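# Return the grip85 gripper to the stand's free slot

## Task

Carry the adaptive gripper (tool 'grip85') into the empty slot of the tool stand and make certain it sits fully home there; an unseated tool means failure. Then unlock, pull the tool changer well away from the tool, and finish with nothing held and the arm clear. While grip85 is locked on, treat it as part of the arm.

## Robot and tools

ROBOT. A single arm ends in a tool changer whose flat face is the reference point. end_effector_position is the centre of that face, with or without a tool. The face's z axis points out, away from the arm. Tools: grip50 and grip85, both closing along the face's x axis. grip85's grip point sits at (0, 0, 173) mm from the face centre (face axes) when closed, 13 mm closer when fully open. The changer face is 63 mm wide; a contact block sticks out 46 mm on the face's -y side (from 2 mm behind the face) and the lock motor 58 mm on the +y side (from 13 mm behind). Joint ranges in rad: shoulder pan -3.142 to 3.142, shoulder lift -6.283 to 6.283, elbow 0.000 to 3.142, wrists -6.283 to 6.283.

FRAME. Scene frame: origin on the table top under the arm base, +z up, +y to the left when facing along +x. Positions in metres, orientations as quaternions w first. Reported positions can be slightly off, more at long reach.

ROW FORMAT. Every command row holds 14 numbers: x, y, z, qw, qx, qy, qz, tool/lock, grip50_position, grip50_force_limit, grip50_speed, grip85_position, grip85_force_limit, grip85_speed. The first seven are an absolute target pose for the changer face in the scene frame; the last seven lie in [-1, 1]. lock: positive locks, negative unlocks (about 1 s); 0 keeps the previous lock command. grip85_position +1 = open (85 mm), about -0.8 pads meet, -1 closes until stopped. Force limits map -1..+1 to about 20 N..235 N (grip85) or 185 N (grip50); speeds -1..+1 to about 20..150 mm/s. Gripper commands only count while tool_id names that tool and its readings are numbers. Resend the wanted quaternion every row rather than copying a drifted reported one.

TOOLS (calls).
- execute_actions(actions): a list of actions; each action is a table of up to 15 rows, one per 1/30 s step; short tables repeat their last row to fill 15 steps. An empty list just returns state and images. Any target more than 0.6 m from the current face position along a face axis is refused; a malformed or out-of-range first action cancels the whole call.
- move(target, speed, stop_force, blocking): target is one 14-number row, an absolute pose. The face follows a straight path there; speed 0.002 to 0.5 m/s (default 0.25), turning capped at twice that in rad/s; path 0.5 to 10 s. stop_force 9 to 40 N (optional) ends the path once push against the motion rises that much; use it only with very slow, non-rotating approaches, and omit it when backing off a surface. blocking=false returns after 0.5 s and cannot be combined with stop_force; then use wait or stop before new commands.
- wait(seconds): 0 to 10, arm keeps its last command.
- stop(): brakes a running move.
- zoom_image(camera, region): camera cam_head_left (672x504), cam_head_right (672x504) or cam_wrist (616x616); region [x0, y0, x1, y1] pixels, up to 504 by 504.
- finished_scene(scene): ends the current scene by its number; irreversible.

MOTION. Per control step the commanded pose is clipped to 100 mm and 16 degrees of the measured pose; motion trails commands by about 0.17 s, so long moves may finish short. "Hand target" shows what the controller is now heading for.

RESULTS. State gives face pose and velocities, tool_id (grip50, grip85, none), plate_near, locked, unlocked, in_stand, unlock_refused, gripper readings (n/a while not ready), Wrist force/torque on face axes (offsets to ~4 N, noise ~2.4 N, saturates ~50 N; it points from a contact back into the arm), joint torques, and step readings (HELD marks held-back steps). move adds a "move:" line: done, contact, off_target, moving, held or fault, plus limits (paced = pose clipped; held = steps blocked). "pose unreachable" means the clearance check altered the command.

STAND. Each slot is a fork; its arms lie 40 to 70 mm either side of the slot middle along face x, their front ends 45 mm toward the open side, tops 18 mm below a hung plate's face. Slots are 180 mm apart; stops holding the plate are 10 mm tall. The plate fits with the face's -y axis aimed at the fork's open side.

PUTTING AWAY. Reverse of removal: approach with the tool raised about 20 mm (10 to 30 mm) above hung height, at least 110 mm out on the open (-y) side, slide in along +y of the face, then lower so the plate drops behind the stops. When in_stand reads 1, stay still, send lock -1 and wait for unlocked = 1 (unlocking elsewhere is refused). Then back the face straight away from the plate along its -z, without stop_force, and move clear; in_stand returns to 0 once the changer has left.

CAUTIONS. The arm is stiff: pushing even slightly past contact can trip a fault. Faults: joint torque at its limit (wrists 26.6 N m, others 142 N m) or any outside force of 150 N stops the arm 10 s. Approach contacts slowly. Do not drop the tool or knock anything off the table. Holding loads heats motors; 85 °C triggers a brake stop.

Each tool is called in YAML: its name, and indented under it one key for each argument.

## Session

execute_actions:
  actions: []

Scene clock: 0.00 s.
end_effector_position=(+0.6730, +0.3590, +0.3946) locked=0 unlocked=1 plate_near=0 in_stand=0 unlock_refused=0 tool_id=none grip50_position_measured=n/a grip50_object_status=n/a grip85_position_measured=n/a grip85_object_status=n/a end_effector_quat_wxyz=(-0.130, -0.034, +0.986, +0.097) end_effector_velocity=(+0.000, +0.000, +0.000) end_effector_angular_velocity=(+0.000, -0.002, +0.000)
Joint positions: [ 0.305 -0.834  0.695 -1.223 -1.318 -2.982]
Joint velocities: [-0.    -0.    -0.    -0.002 -0.    -0.   ]
Joint torques (N m, as the arm reports them, + toward a larger angle): no reading
Motor temperatures (°C, as the motors report them): [26 26 24 33 30 35]
Wrist force (N, on the end effector, along its own x y z axes, offset not removed): no reading
Wrist torque (N m, same axes, about the end effector's origin, offset not removed): no reading
Hand target: +0.673, +0.359, +0.395; -0.130, -0.034, +0.986, +0.097

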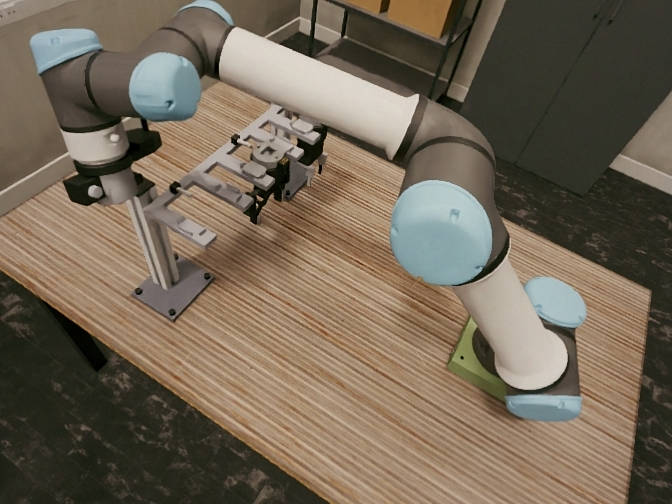

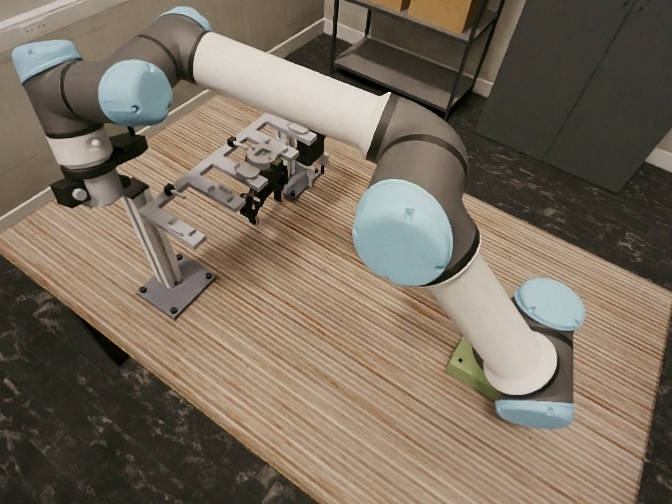

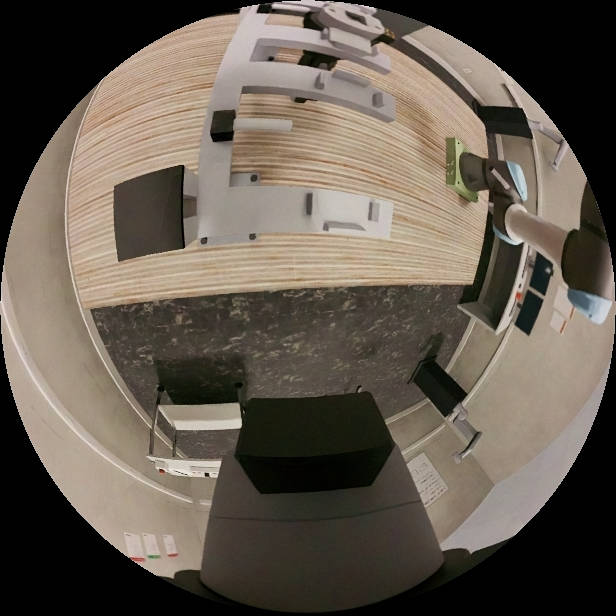

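zoom_image:
  camera: "cam_head_left"
  region: [120, 80, 360, 260]

zoom_image:
  camera: "cam_head_right"
  region: [120, 80, 360, 260]

zoom_image:
  camera: "cam_wrist"
  region: [180, 0, 480, 260]

Region (120, 80, 360, 260) of cam_head_left's 672x504 image, scaled by 2.100, with more detail than that image has; it fills the top 378 rows of this view, and the rest is white.

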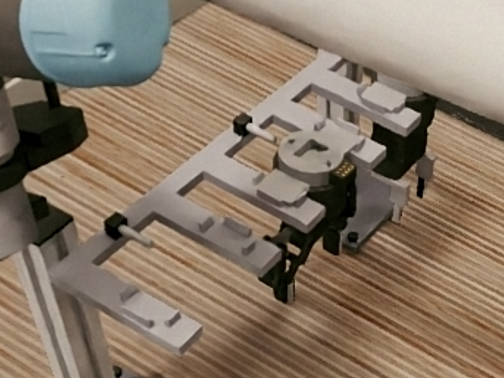

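Region (120, 80, 360, 260) of cam_head_right's 672x504 image, scaled by 2.100, with more detail than that image has; it fills the top 378 rows of this view, and the rest is white.

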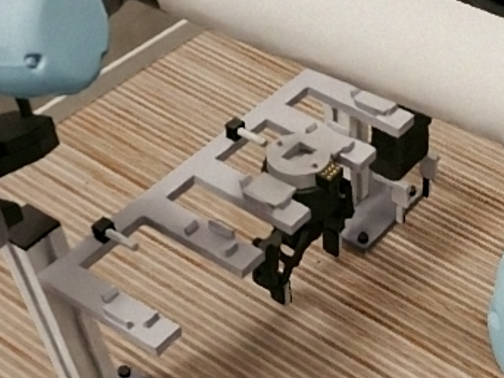

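Region (180, 0, 480, 260) of cam_wrist's 616x616 image, scaled by 1.680, with more detail than that image has; it fills the top 437 rows of this view, and the rest is white.

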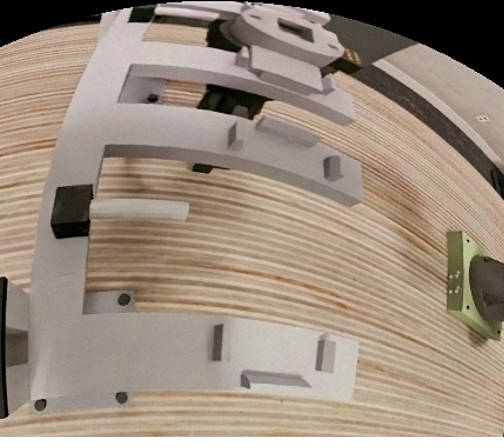

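move:
  target: [0.55,0.118,0.47,0,0.7071,0.7071,0,-1,1,0,0,1,0,0]
  speed: 0.4

Scene clock: 36.80 s.
end_effector_position=(+0.5503, +0.1180, +0.4697) locked=0 unlocked=1 plate_near=0 in_stand=0 unlock_refused=0 tool_id=none grip50_position_measured=n/a grip50_object_status=n/a grip85_position_measured=n/a grip85_object_status=n/a end_effector_quat_wxyz=(-0.000, +0.707, +0.708, +0.000) end_effector_velocity=(-0.001, -0.002, -0.001) end_effector_angular_velocity=(-0.005, +0.002, -0.012)
Joint positions: [ 0.01  -1.452  1.435 -1.56  -1.561 -1.61 ]
Joint velocities: [-0.003 -0.002  0.004 -0.    -0.005  0.009]
Joint torques (N m, as the arm reports them, + toward a larger angle): [ -7.86 -42.43 -21.51  -1.92  -2.59   2.75]
Motor temperatures (°C, as the motors report them): [26 26 24 33 30 35]
Wrist force (N, on the end effector, along its own x y z axes, offset not removed): [-0.5 4.8 0.0]
Wrist torque (N m, same axes, about the end effector's origin, offset not removed): [0.38 0.00 -0.24]
Hand target: +0.550, +0.118, +0.470; +0.000, +0.707, +0.707, +0.000
Off the commanded pose: 0.000 m, 0 deg.
move: done
camera_calibration (this result's frames):
cam_wrist: T_world_to_cam=[[0.0328435, 0.99852, 0.0433422, -0.15209], [0.958837, -0.0437169, 0.280573, -0.595614], [0.282052, 0.0323431, -0.958854, 0.342746], [0, 0, 0, 1]] pos_world=[0.479419, 0.114741, 0.502348]

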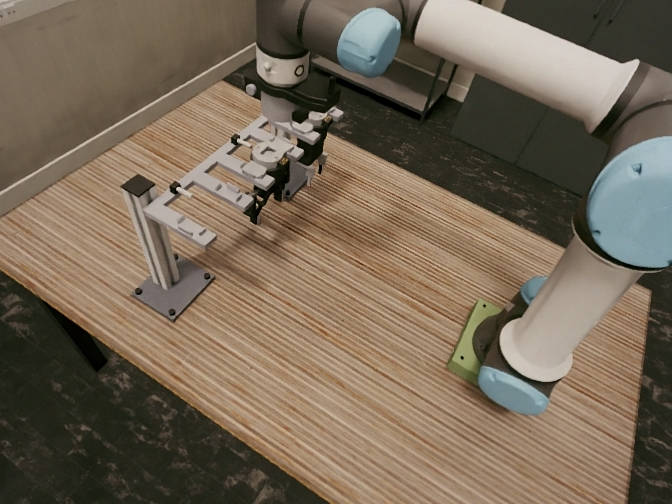

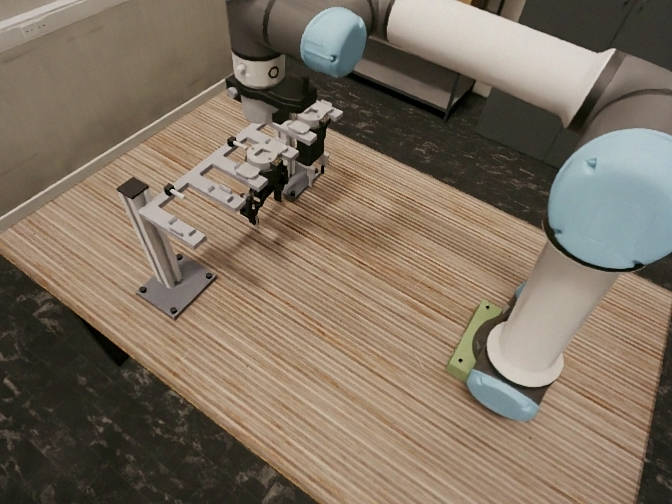

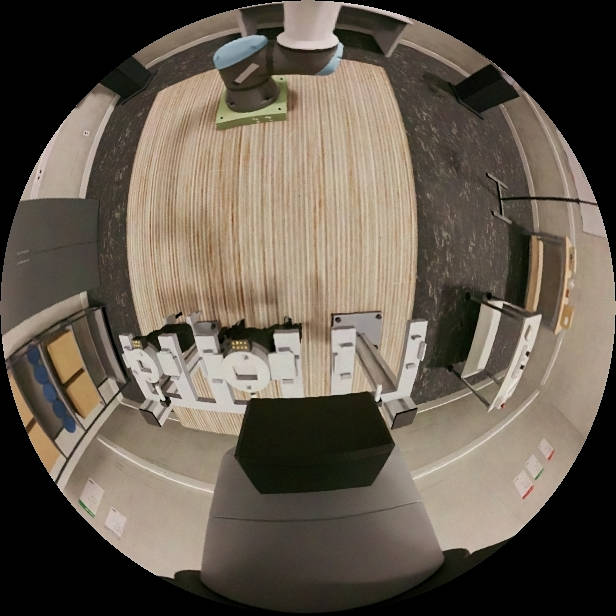

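zoom_image:
  camera: "cam_wrist"
  region: [100, 290, 460, 450]

Region (100, 290, 460, 450) of cam_wrist's 616x616 image, scaled by 1.400, with more detail than that image has.

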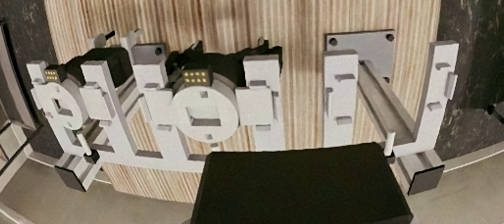

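move:
  target: [0.60,0.05,0.39,0,0.7071,0.7071,0,-1,1,0,0,1,0,0]

zoom_image:
  camera: "cam_wrist"
  region: [180, 280, 440, 450]

Scene clock: 55.07 s.
end_effector_position=(+0.5999, +0.0502, +0.3901) locked=0 unlocked=1 plate_near=0 in_stand=0 unlock_refused=0 tool_id=none grip50_position_measured=n/a grip50_object_status=n/a grip85_position_measured=n/a grip85_object_status=n/a end_effector_quat_wxyz=(+0.000, +0.707, +0.707, +0.000) end_effector_velocity=(+0.001, -0.001, -0.001) end_effector_angular_velocity=(+0.001, +0.001, -0.001)
Joint positions: [-0.1   -1.34   1.506 -1.742 -1.561 -1.719]
Joint velocities: [-0.002  0.002  0.001 -0.002  0.001 -0.001]
Joint torques (N m, as the arm reports them, + toward a larger angle): [ -8.22 -29.46 -35.43  -4.67   2.55  -2.69]
Motor temperatures (°C, as the motors report them): [26 26 24 33 30 35]
Wrist force (N, on the end effector, along its own x y z axes, offset not removed): [0.1 1.0 1.9]
Wrist torque (N m, same axes, about the end effector's origin, offset not removed): [0.18 0.12 -0.17]
Hand target: +0.600, +0.050, +0.390; +0.000, +0.707, +0.707, +0.000
Off the commanded pose: 0.000 m, 0 deg.
move: done
camera_calibration (this result's frames):
cam_wrist: T_world_to_cam=[[0.0342533, 0.998495, 0.0428368, -0.0831631], [0.958863, -0.0449187, 0.280293, -0.623649], [0.281795, 0.0314736, -0.958958, 0.254859], [0, 0, 0, 1]] pos_world=[0.529024, 0.0470031, 0.422766]

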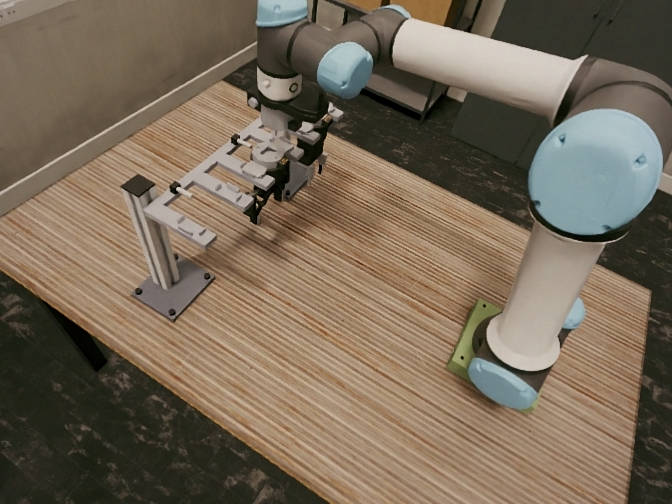

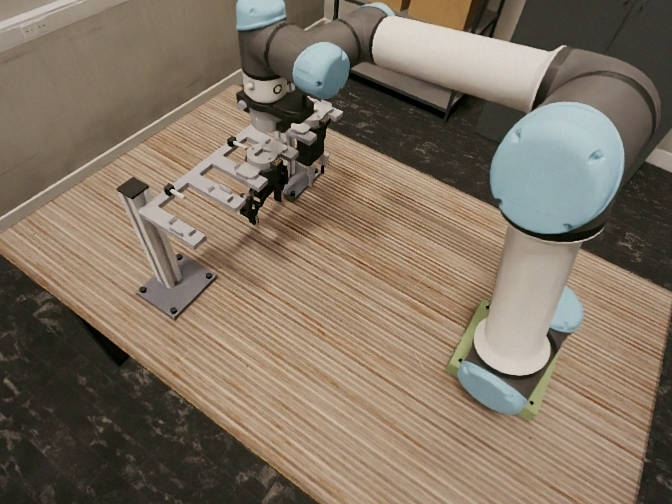

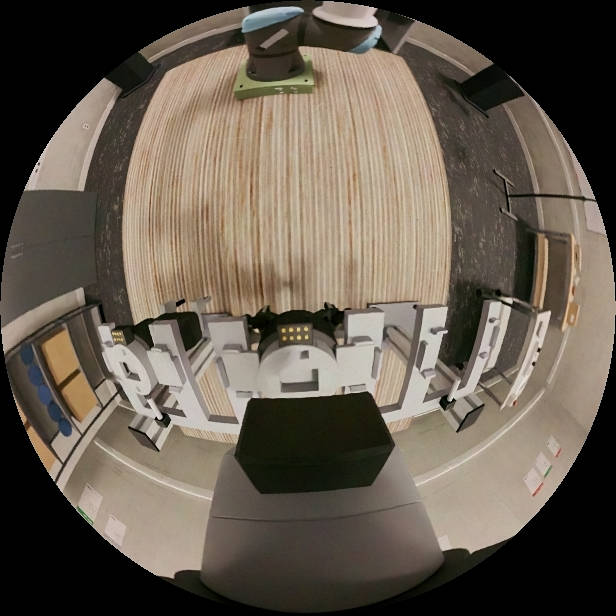

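Region (180, 280, 440, 450) of cam_wrist's 616x616 image, scaled by 1.938, with more detail than that image has; it fills the top 330 rows of this view, and the rest is white.

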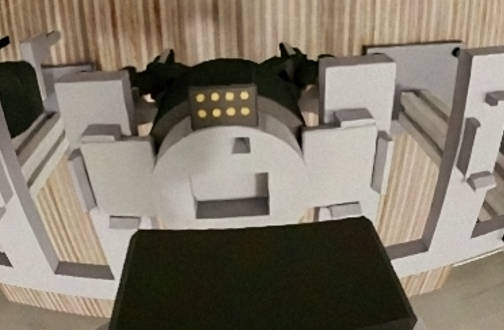

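move:
  target: [0.616,0.045,0.335,0,0.7071,0.7071,0,-1,1,0,0,1,0,0]
  speed: 0.1

zoom_image:
  camera: "cam_wrist"
  region: [140, 280, 480, 450]

Scene clock: 64.03 s.
end_effector_position=(+0.6159, +0.0450, +0.3353) locked=0 unlocked=1 plate_near=0 in_stand=0 unlock_refused=0 tool_id=none grip50_position_measured=n/a grip50_object_status=n/a grip85_position_measured=n/a grip85_object_status=n/a end_effector_quat_wxyz=(-0.000, +0.707, +0.707, -0.000) end_effector_velocity=(+0.001, -0.001, -0.003) end_effector_angular_velocity=(-0.001, +0.001, -0.001)
Joint positions: [-0.104 -1.273  1.564 -1.866 -1.561 -1.723]
Joint velocities: [-0.001  0.003  0.003 -0.006 -0.001  0.   ]
Joint torques (N m, as the arm reports them, + toward a larger angle): [ -8.08 -29.86 -18.94  -4.41   2.87  -2.98]
Motor temperatures (°C, as the motors report them): [26 26 24 33 30 35]
Wrist force (N, on the end effector, along its own x y z axes, offset not removed): [-0.1 0.2 0.7]
Wrist torque (N m, same axes, about the end effector's origin, offset not removed): [-0.01 0.18 0.00]
Hand target: +0.616, +0.045, +0.335; +0.000, +0.707, +0.707, -0.000
Off the commanded pose: 0.000 m, 0 deg.
move: done
camera_calibration (this result's frames):
cam_wrist: T_world_to_cam=[[0.0342491, 0.998492, 0.0428963, -0.0762373], [0.958886, -0.0449288, 0.280213, -0.623778], [0.281717, 0.0315356, -0.958979, 0.19794], [0, 0, 0, 1]] pos_world=[0.54498, 0.0418546, 0.367881]

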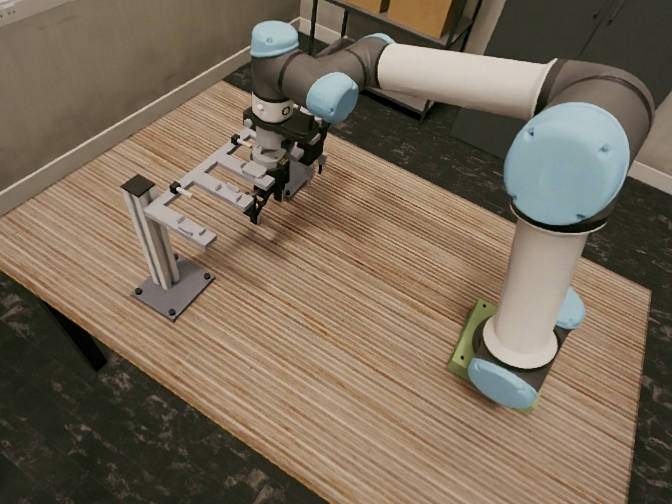

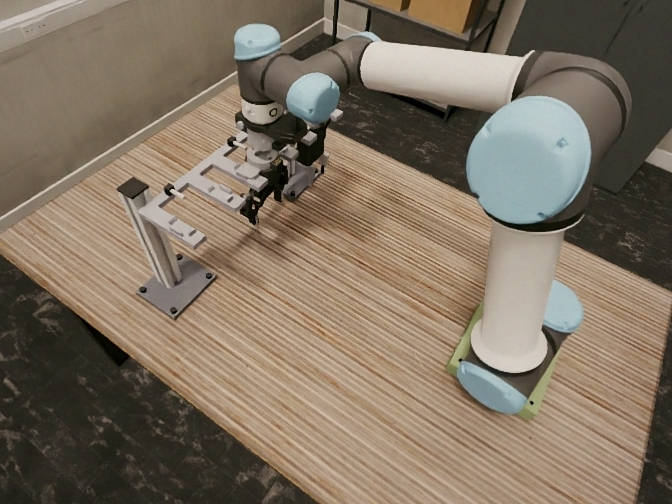

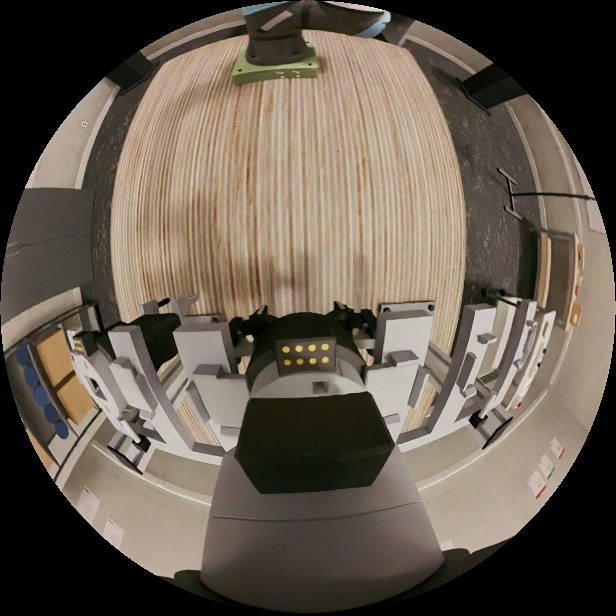

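Region (140, 280, 480, 450) of cam_wrist's 616x616 image, scaled by 1.482, with more detail than that image has.

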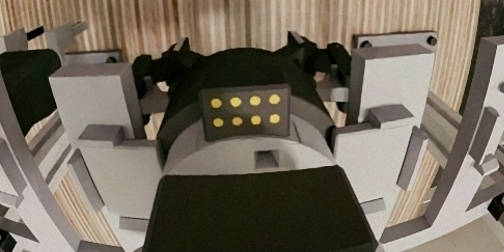

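move:
  target: [0.616,0.045,0.29,0,0.7071,0.7071,0,-1,1,0,0,1,0,0]
  speed: 0.012
  stop_force: 12

Scene clock: 73.27 s.
end_effector_position=(+0.6160, +0.0450, +0.3111) locked=0 unlocked=1 plate_near=0 in_stand=0 unlock_refused=0 tool_id=none grip50_position_measured=n/a grip50_object_status=n/a grip85_position_measured=n/a grip85_object_status=n/a end_effector_quat_wxyz=(-0.000, +0.707, +0.707, -0.000) end_effector_velocity=(-0.001, +0.000, +0.001) end_effector_angular_velocity=(+0.001, +0.008, +0.000)
Joint positions: [-0.103 -1.255  1.604 -1.924 -1.561 -1.722]
Joint velocities: [ 0.    -0.001 -0.004  0.013 -0.     0.   ]
Joint torques (N m, as the arm reports them, + toward a larger angle): [  4.45 -29.76 -15.11   2.7    2.21   2.35]
Motor temperatures (°C, as the motors report them): [26 26 24 33 30 35]
Wrist force (N, on the end effector, along its own x y z axes, offset not removed): [-1.0 7.9 -39.9]
Wrist torque (N m, same axes, about the end effector's origin, offset not removed): [0.30 0.44 -0.01]
Hand target: +0.616, +0.045, +0.312; -0.000, +0.707, +0.707, -0.000
Off the commanded pose: 0.021 m, 0 deg.
move: contact
camera_calibration (this result's frames):
cam_wrist: T_world_to_cam=[[0.0342493, 0.998491, 0.0429157, -0.0751878], [0.958915, -0.0449311, 0.280112, -0.617083], [0.281617, 0.0315589, -0.959008, 0.174841], [0, 0, 0, 1]] pos_world=[0.545067, 0.0418304, 0.343753]

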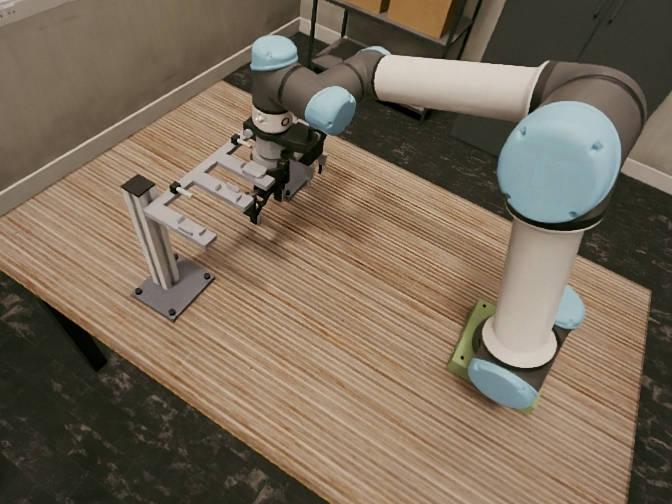

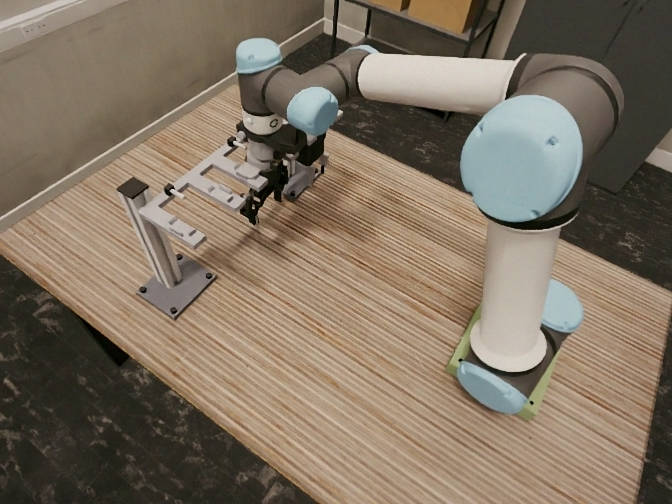

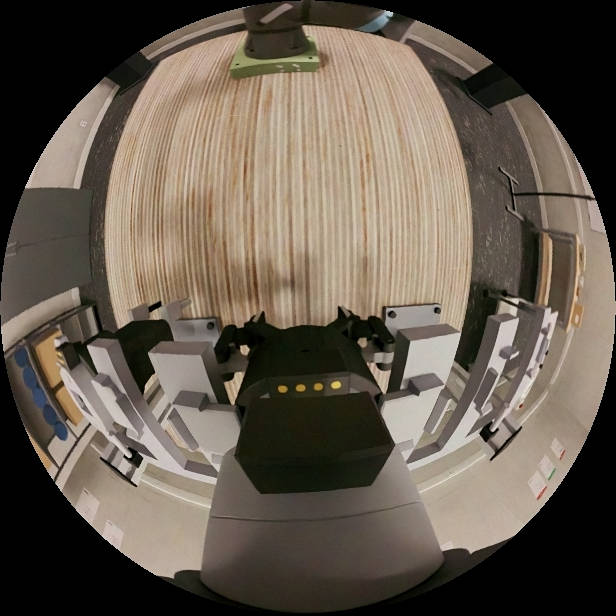

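zoom_image:
  camera: "cam_wrist"
  region: [200, 330, 440, 450]

zoom_image:
  camera: "cam_head_left"
  region: [210, 100, 350, 230]

Region (200, 330, 440, 450) of cam_wrist's 616x616 image, scaled by 2.100, with more detail than that image has.

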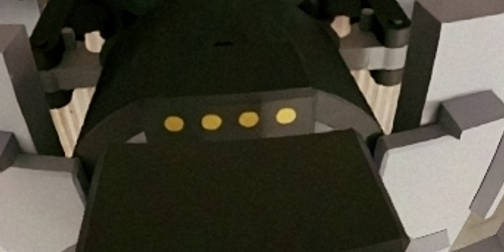

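Region (210, 100, 350, 230) of cam_head_left's 672x504 image, scaled by 3.600, with more detail than that image has; it fills the top 468 rows of this view, and the rest is white.

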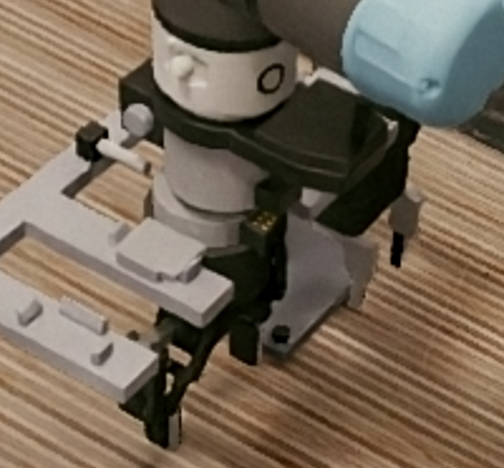

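wait:
  seconds: 0.5

Scene clock: 85.23 s.
end_effector_position=(+0.6160, +0.0450, +0.3116) locked=0 unlocked=1 plate_near=0 in_stand=0 unlock_refused=0 tool_id=none grip50_position_measured=n/a grip50_object_status=n/a grip85_position_measured=n/a grip85_object_status=n/a end_effector_quat_wxyz=(-0.000, +0.707, +0.707, -0.000) end_effector_velocity=(+0.000, +0.000, +0.001) end_effector_angular_velocity=(+0.000, -0.003, -0.000)
Joint positions: [-0.103 -1.255  1.603 -1.923 -1.561 -1.722]
Joint velocities: [ 0.    -0.001 -0.001 -0.     0.001  0.001]
Joint torques (N m, as the arm reports them, + toward a larger angle): [ -8.34 -47.21 -32.72  -4.34   0.7   -2.83]
Motor temperatures (°C, as the motors report them): [26 26 24 33 30 35]
Wrist force (N, on the end effector, along its own x y z axes, offset not removed): [3.2 0.2 -5.1]
Wrist torque (N m, same axes, about the end effector's origin, offset not removed): [0.14 -0.02 -0.13]
Hand target: +0.616, +0.045, +0.312; -0.000, +0.707, +0.707, -0.000
Off the commanded pose: 0.022 m, 0 deg.
wait: 0.50 s; at rest from the start
camera_calibration (this result's frames):
cam_wrist: T_world_to_cam=[[0.0342565, 0.998492, 0.0429035, -0.0752006], [0.958886, -0.044938, 0.280212, -0.617225], [0.281717, 0.0315405, -0.958979, 0.175232], [0, 0, 0, 1]] pos_world=[0.545058, 0.0418234, 0.344224]

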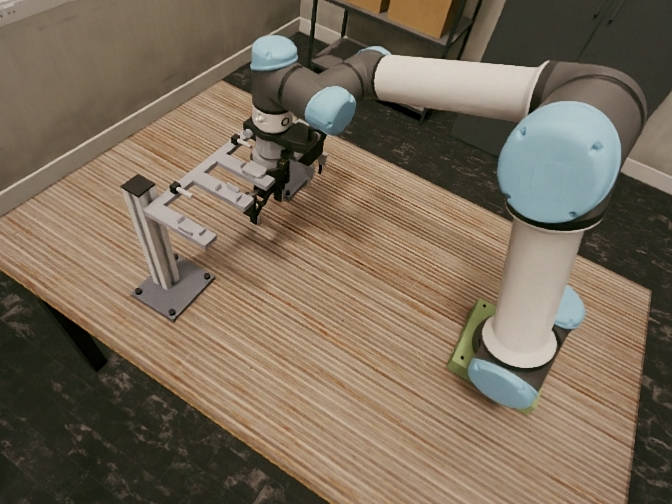

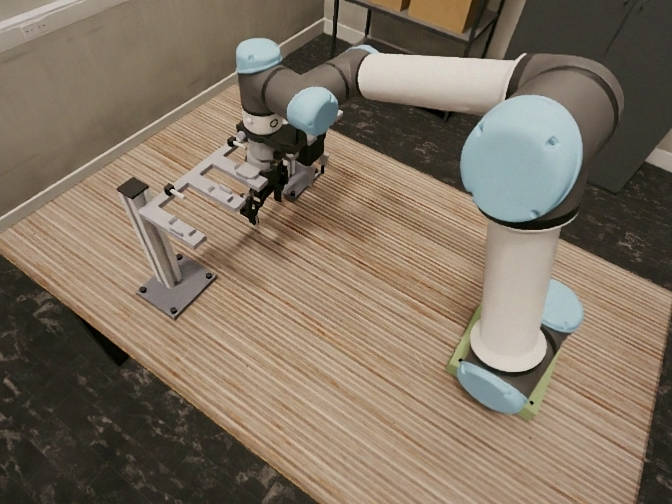

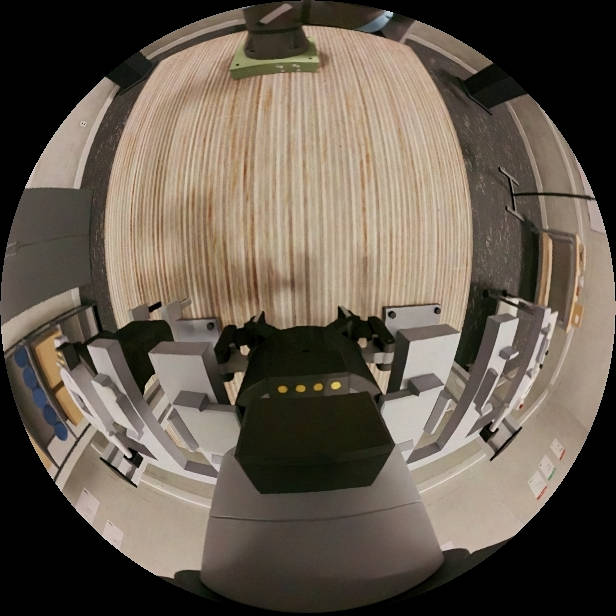

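move:
  target: [0.6175,0.045,0.314,0,0.7071,0.7071,0,-1,1,0,0,1,0,0]
  speed: 0.01

move:
  target: [0.6175,0.045,0.30,0,0.7071,0.7071,0,-1,1,0,0,1,0,0]
  speed: 0.003
  stop_force: 15

Scene clock: 98.93 s.
end_effector_position=(+0.6174, +0.0450, +0.3139) locked=0 unlocked=1 plate_near=0 in_stand=0 unlock_refused=0 tool_id=none grip50_position_measured=n/a grip50_object_status=n/a grip85_position_measured=n/a grip85_object_status=n/a end_effector_quat_wxyz=(+0.000, +0.707, +0.707, +0.000) end_effector_velocity=(+0.000, +0.001, -0.000) end_effector_angular_velocity=(+0.000, +0.002, +0.001)
Joint positions: [-0.103 -1.254  1.595 -1.916 -1.561 -1.722]
Joint velocities: [ 0.001  0.001 -0.002  0.003  0.     0.   ]
Joint torques (N m, as the arm reports them, + toward a larger angle): [  6.63 -30.77 -34.79  -1.98  -0.86   2.46]
Motor temperatures (°C, as the motors report them): [26 26 24 33 30 35]
Wrist force (N, on the end effector, along its own x y z axes, offset not removed): [0.9 0.1 -1.3]
Wrist torque (N m, same axes, about the end effector's origin, offset not removed): [-0.04 0.00 0.08]
Hand target: +0.618, +0.045, +0.314; +0.000, +0.707, +0.707, +0.000
Off the commanded pose: 0.000 m, 0 deg.
move: done
camera_calibration (this result's frames):
cam_wrist: T_world_to_cam=[[0.034253, 0.998492, 0.0429011, -0.0753233], [0.958878, -0.0449348, 0.280239, -0.619291], [0.281744, 0.0315379, -0.958971, 0.177019], [0, 0, 0, 1]] pos_world=[0.54653, 0.0417992, 0.346537]

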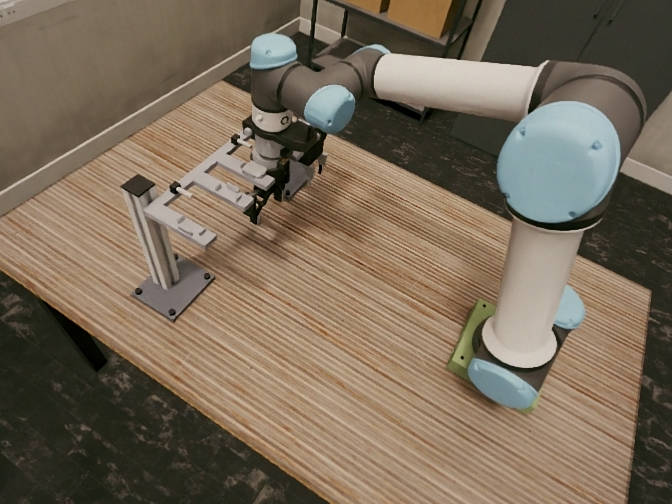

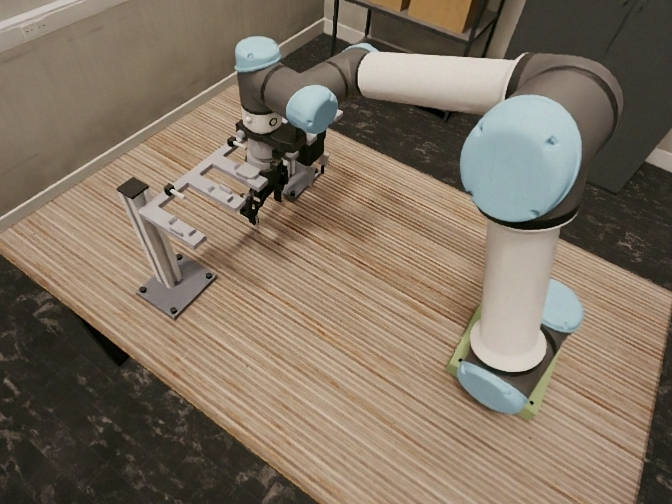

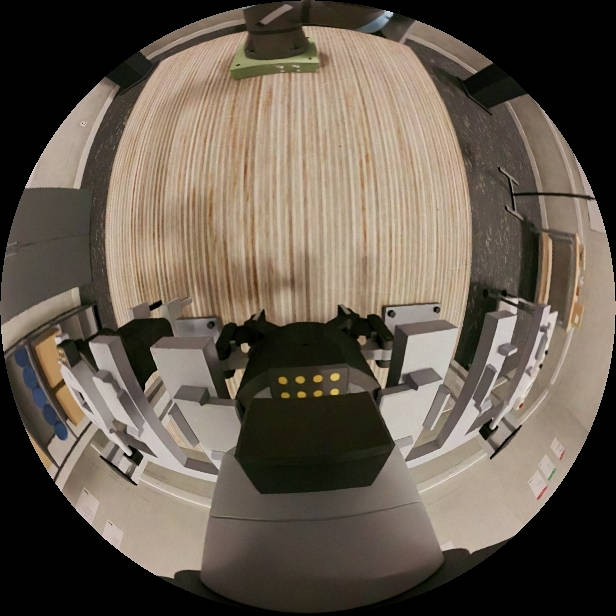

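Scene clock: 100.20 s.
end_effector_position=(+0.6175, +0.0450, +0.3113) locked=0 unlocked=1 plate_near=0 in_stand=0 unlock_refused=0 tool_id=none grip50_position_measured=n/a grip50_object_status=n/a grip85_position_measured=n/a grip85_object_status=n/a end_effector_quat_wxyz=(+0.000, +0.707, +0.707, +0.000) end_effector_velocity=(+0.000, -0.000, +0.001) end_effector_angular_velocity=(-0.001, +0.001, +0.000)
Joint positions: [-0.103 -1.251  1.599 -1.923 -1.561 -1.722]
Joint velocities: [ 0.     0.001 -0.003  0.003 -0.001 -0.   ]
Joint torques (N m, as the arm reports them, + toward a larger angle): [  5.92 -25.38 -22.08   1.52  -1.     2.47]
Motor temperatures (°C, as the motors report them): [26 26 24 33 30 35]
Wrist force (N, on the end effector, along its own x y z axes, offset not removed): [0.3 4.9 -27.2]
Wrist torque (N m, same axes, about the end effector's origin, offset not removed): [0.45 0.27 -0.14]
Hand target: +0.617, +0.045, +0.311; +0.000, +0.707, +0.707, +0.000
Off the commanded pose: 0.011 m, 0 deg.
move: contact
camera_calibration (this result's frames):
cam_wrist: T_world_to_cam=[[0.0342376, 0.998494, 0.0428737, -0.0751964], [0.958813, -0.0449196, 0.280465, -0.618605], [0.281968, 0.0315054, -0.958906, 0.174329], [0, 0, 0, 1]] pos_world=[0.546545, 0.0418033, 0.343886]

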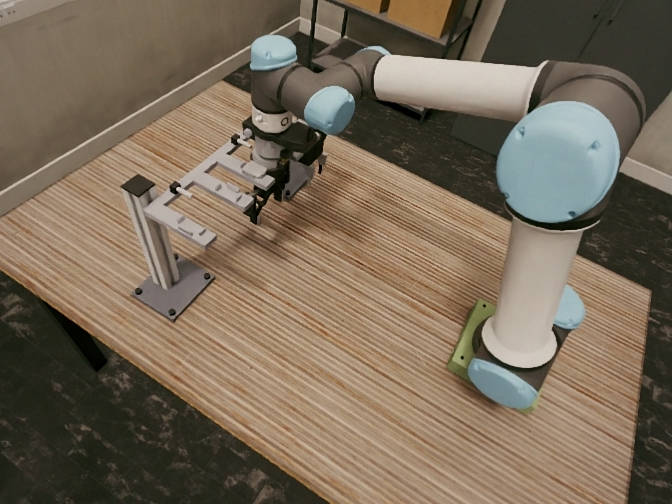

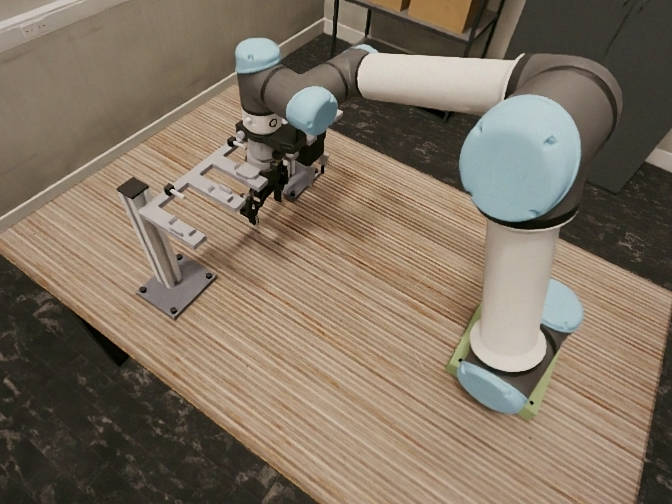

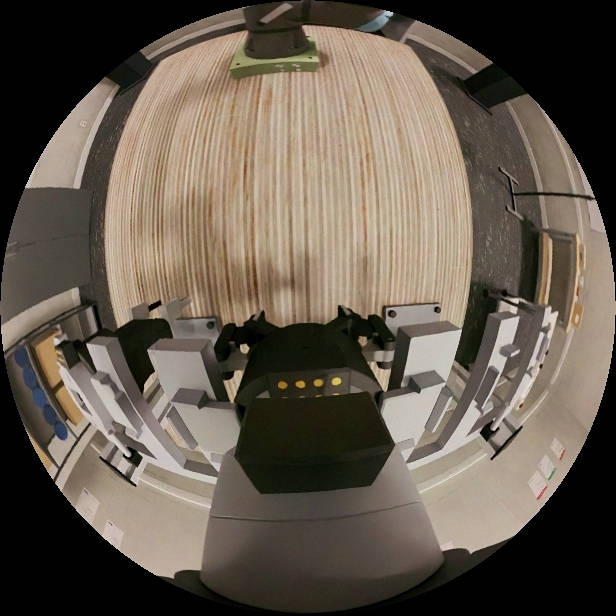

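move:
  target: [0.613,0.0465,0.314,0,0.7071,0.7071,0,-1,1,0,0,1,0,0]
  speed: 0.01

move:
  target: [0.613,0.0465,0.30,0,0.7071,0.7071,0,-1,1,0,0,1,0,0]
  speed: 0.003
  stop_force: 15

Scene clock: 105.67 s.
end_effector_position=(+0.6132, +0.0464, +0.3139) locked=0 unlocked=1 plate_near=0 in_stand=0 unlock_refused=0 tool_id=none grip50_position_measured=n/a grip50_object_status=n/a grip85_position_measured=n/a grip85_object_status=n/a end_effector_quat_wxyz=(-0.000, +0.707, +0.707, +0.000) end_effector_velocity=(-0.002, +0.001, +0.001) end_effector_angular_velocity=(+0.000, -0.000, -0.000)
Joint positions: [-0.102 -1.263  1.608 -1.92  -1.561 -1.721]
Joint velocities: [ 0.    -0.005  0.005 -0.     0.     0.001]
Joint torques (N m, as the arm reports them, + toward a larger angle): [  6.09 -50.08 -17.81  -1.52  -1.45   2.46]
Motor temperatures (°C, as the motors report them): [26 26 24 33 30 35]
Wrist force (N, on the end effector, along its own x y z axes, offset not removed): [0.3 1.2 1.3]
Wrist torque (N m, same axes, about the end effector's origin, offset not removed): [0.16 0.06 0.02]
Hand target: +0.613, +0.046, +0.314; -0.000, +0.707, +0.707, -0.000
Off the commanded pose: 0.000 m, 0 deg.
move: done
camera_calibration (this result's frames):
cam_wrist: T_world_to_cam=[[0.0342495, 0.998492, 0.0429082, -0.0766228], [0.958882, -0.044933, 0.280226, -0.615117], [0.281732, 0.0315463, -0.958975, 0.178183], [0, 0, 0, 1]] pos_world=[0.542248, 0.0432472, 0.346533]

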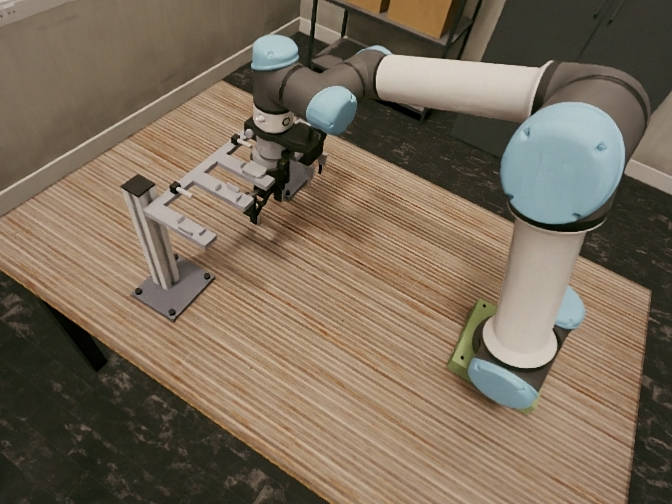

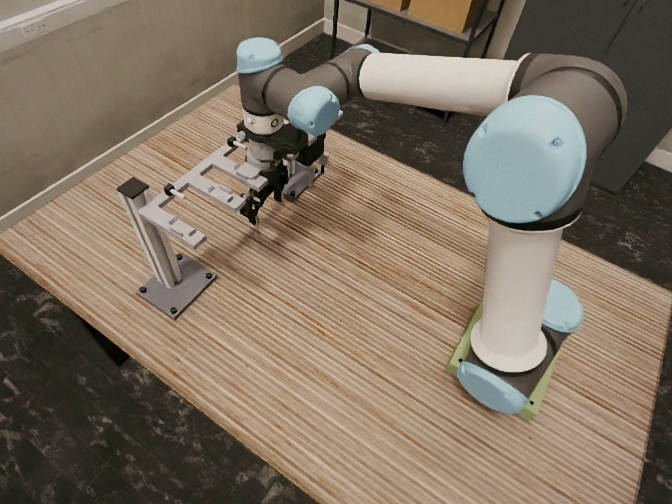

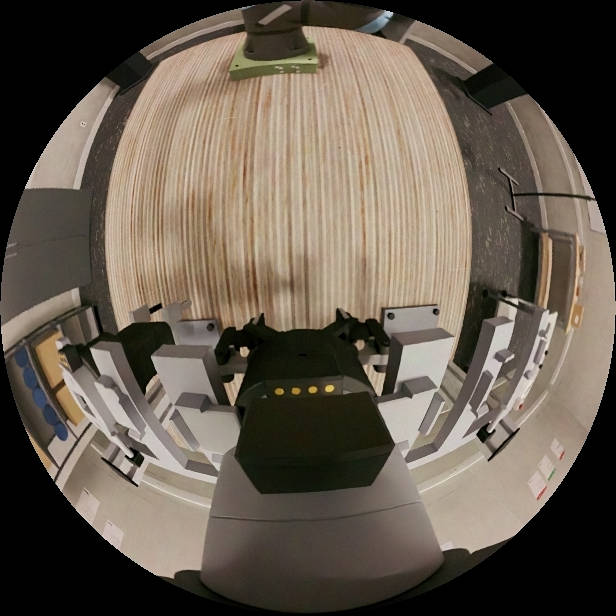

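Scene clock: 106.93 s.
end_effector_position=(+0.6131, +0.0465, +0.3113) locked=0 unlocked=1 plate_near=0 in_stand=0 unlock_refused=0 tool_id=none grip50_position_measured=n/a grip50_object_status=n/a grip85_position_measured=n/a grip85_object_status=n/a end_effector_quat_wxyz=(+0.000, +0.707, +0.707, +0.000) end_effector_velocity=(+0.000, -0.000, +0.000) end_effector_angular_velocity=(+0.000, +0.003, +0.000)
Joint positions: [-0.102 -1.261  1.612 -1.926 -1.561 -1.721]
Joint velocities: [ 0.     0.001 -0.003  0.004 -0.    -0.   ]
Joint torques (N m, as the arm reports them, + toward a larger angle): [  5.99 -24.19 -20.28   1.25  -1.89   2.52]
Motor temperatures (°C, as the motors report them): [26 26 24 33 30 35]
Wrist force (N, on the end effector, along its own x y z axes, offset not removed): [-0.3 0.8 -29.0]
Wrist torque (N m, same axes, about the end effector's origin, offset not removed): [0.23 0.27 -0.02]
Hand target: +0.613, +0.046, +0.311; +0.000, +0.707, +0.707, +0.000
Off the commanded pose: 0.011 m, 0 deg.
move: contact
camera_calibration (this result's frames):
cam_wrist: T_world_to_cam=[[0.0342338, 0.998494, 0.0428803, -0.0765048], [0.958815, -0.0449177, 0.280458, -0.614391], [0.281962, 0.0315131, -0.958908, 0.175506], [0, 0, 0, 1]] pos_world=[0.54222, 0.0432618, 0.343886]

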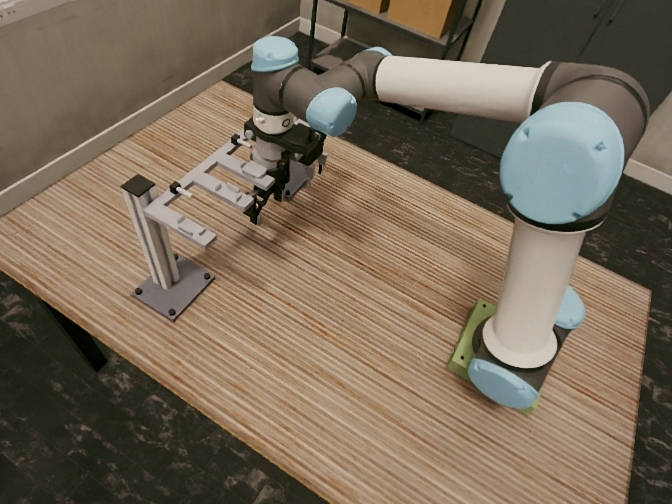

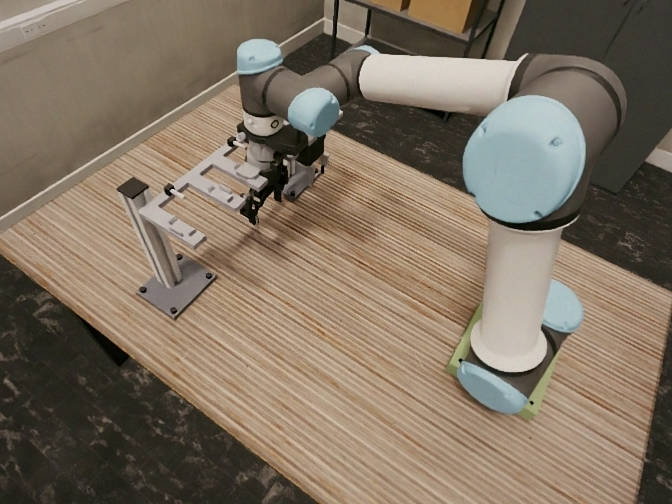

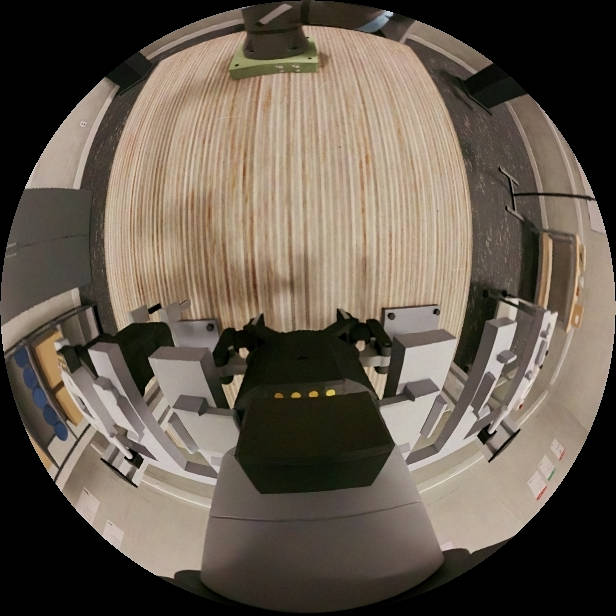

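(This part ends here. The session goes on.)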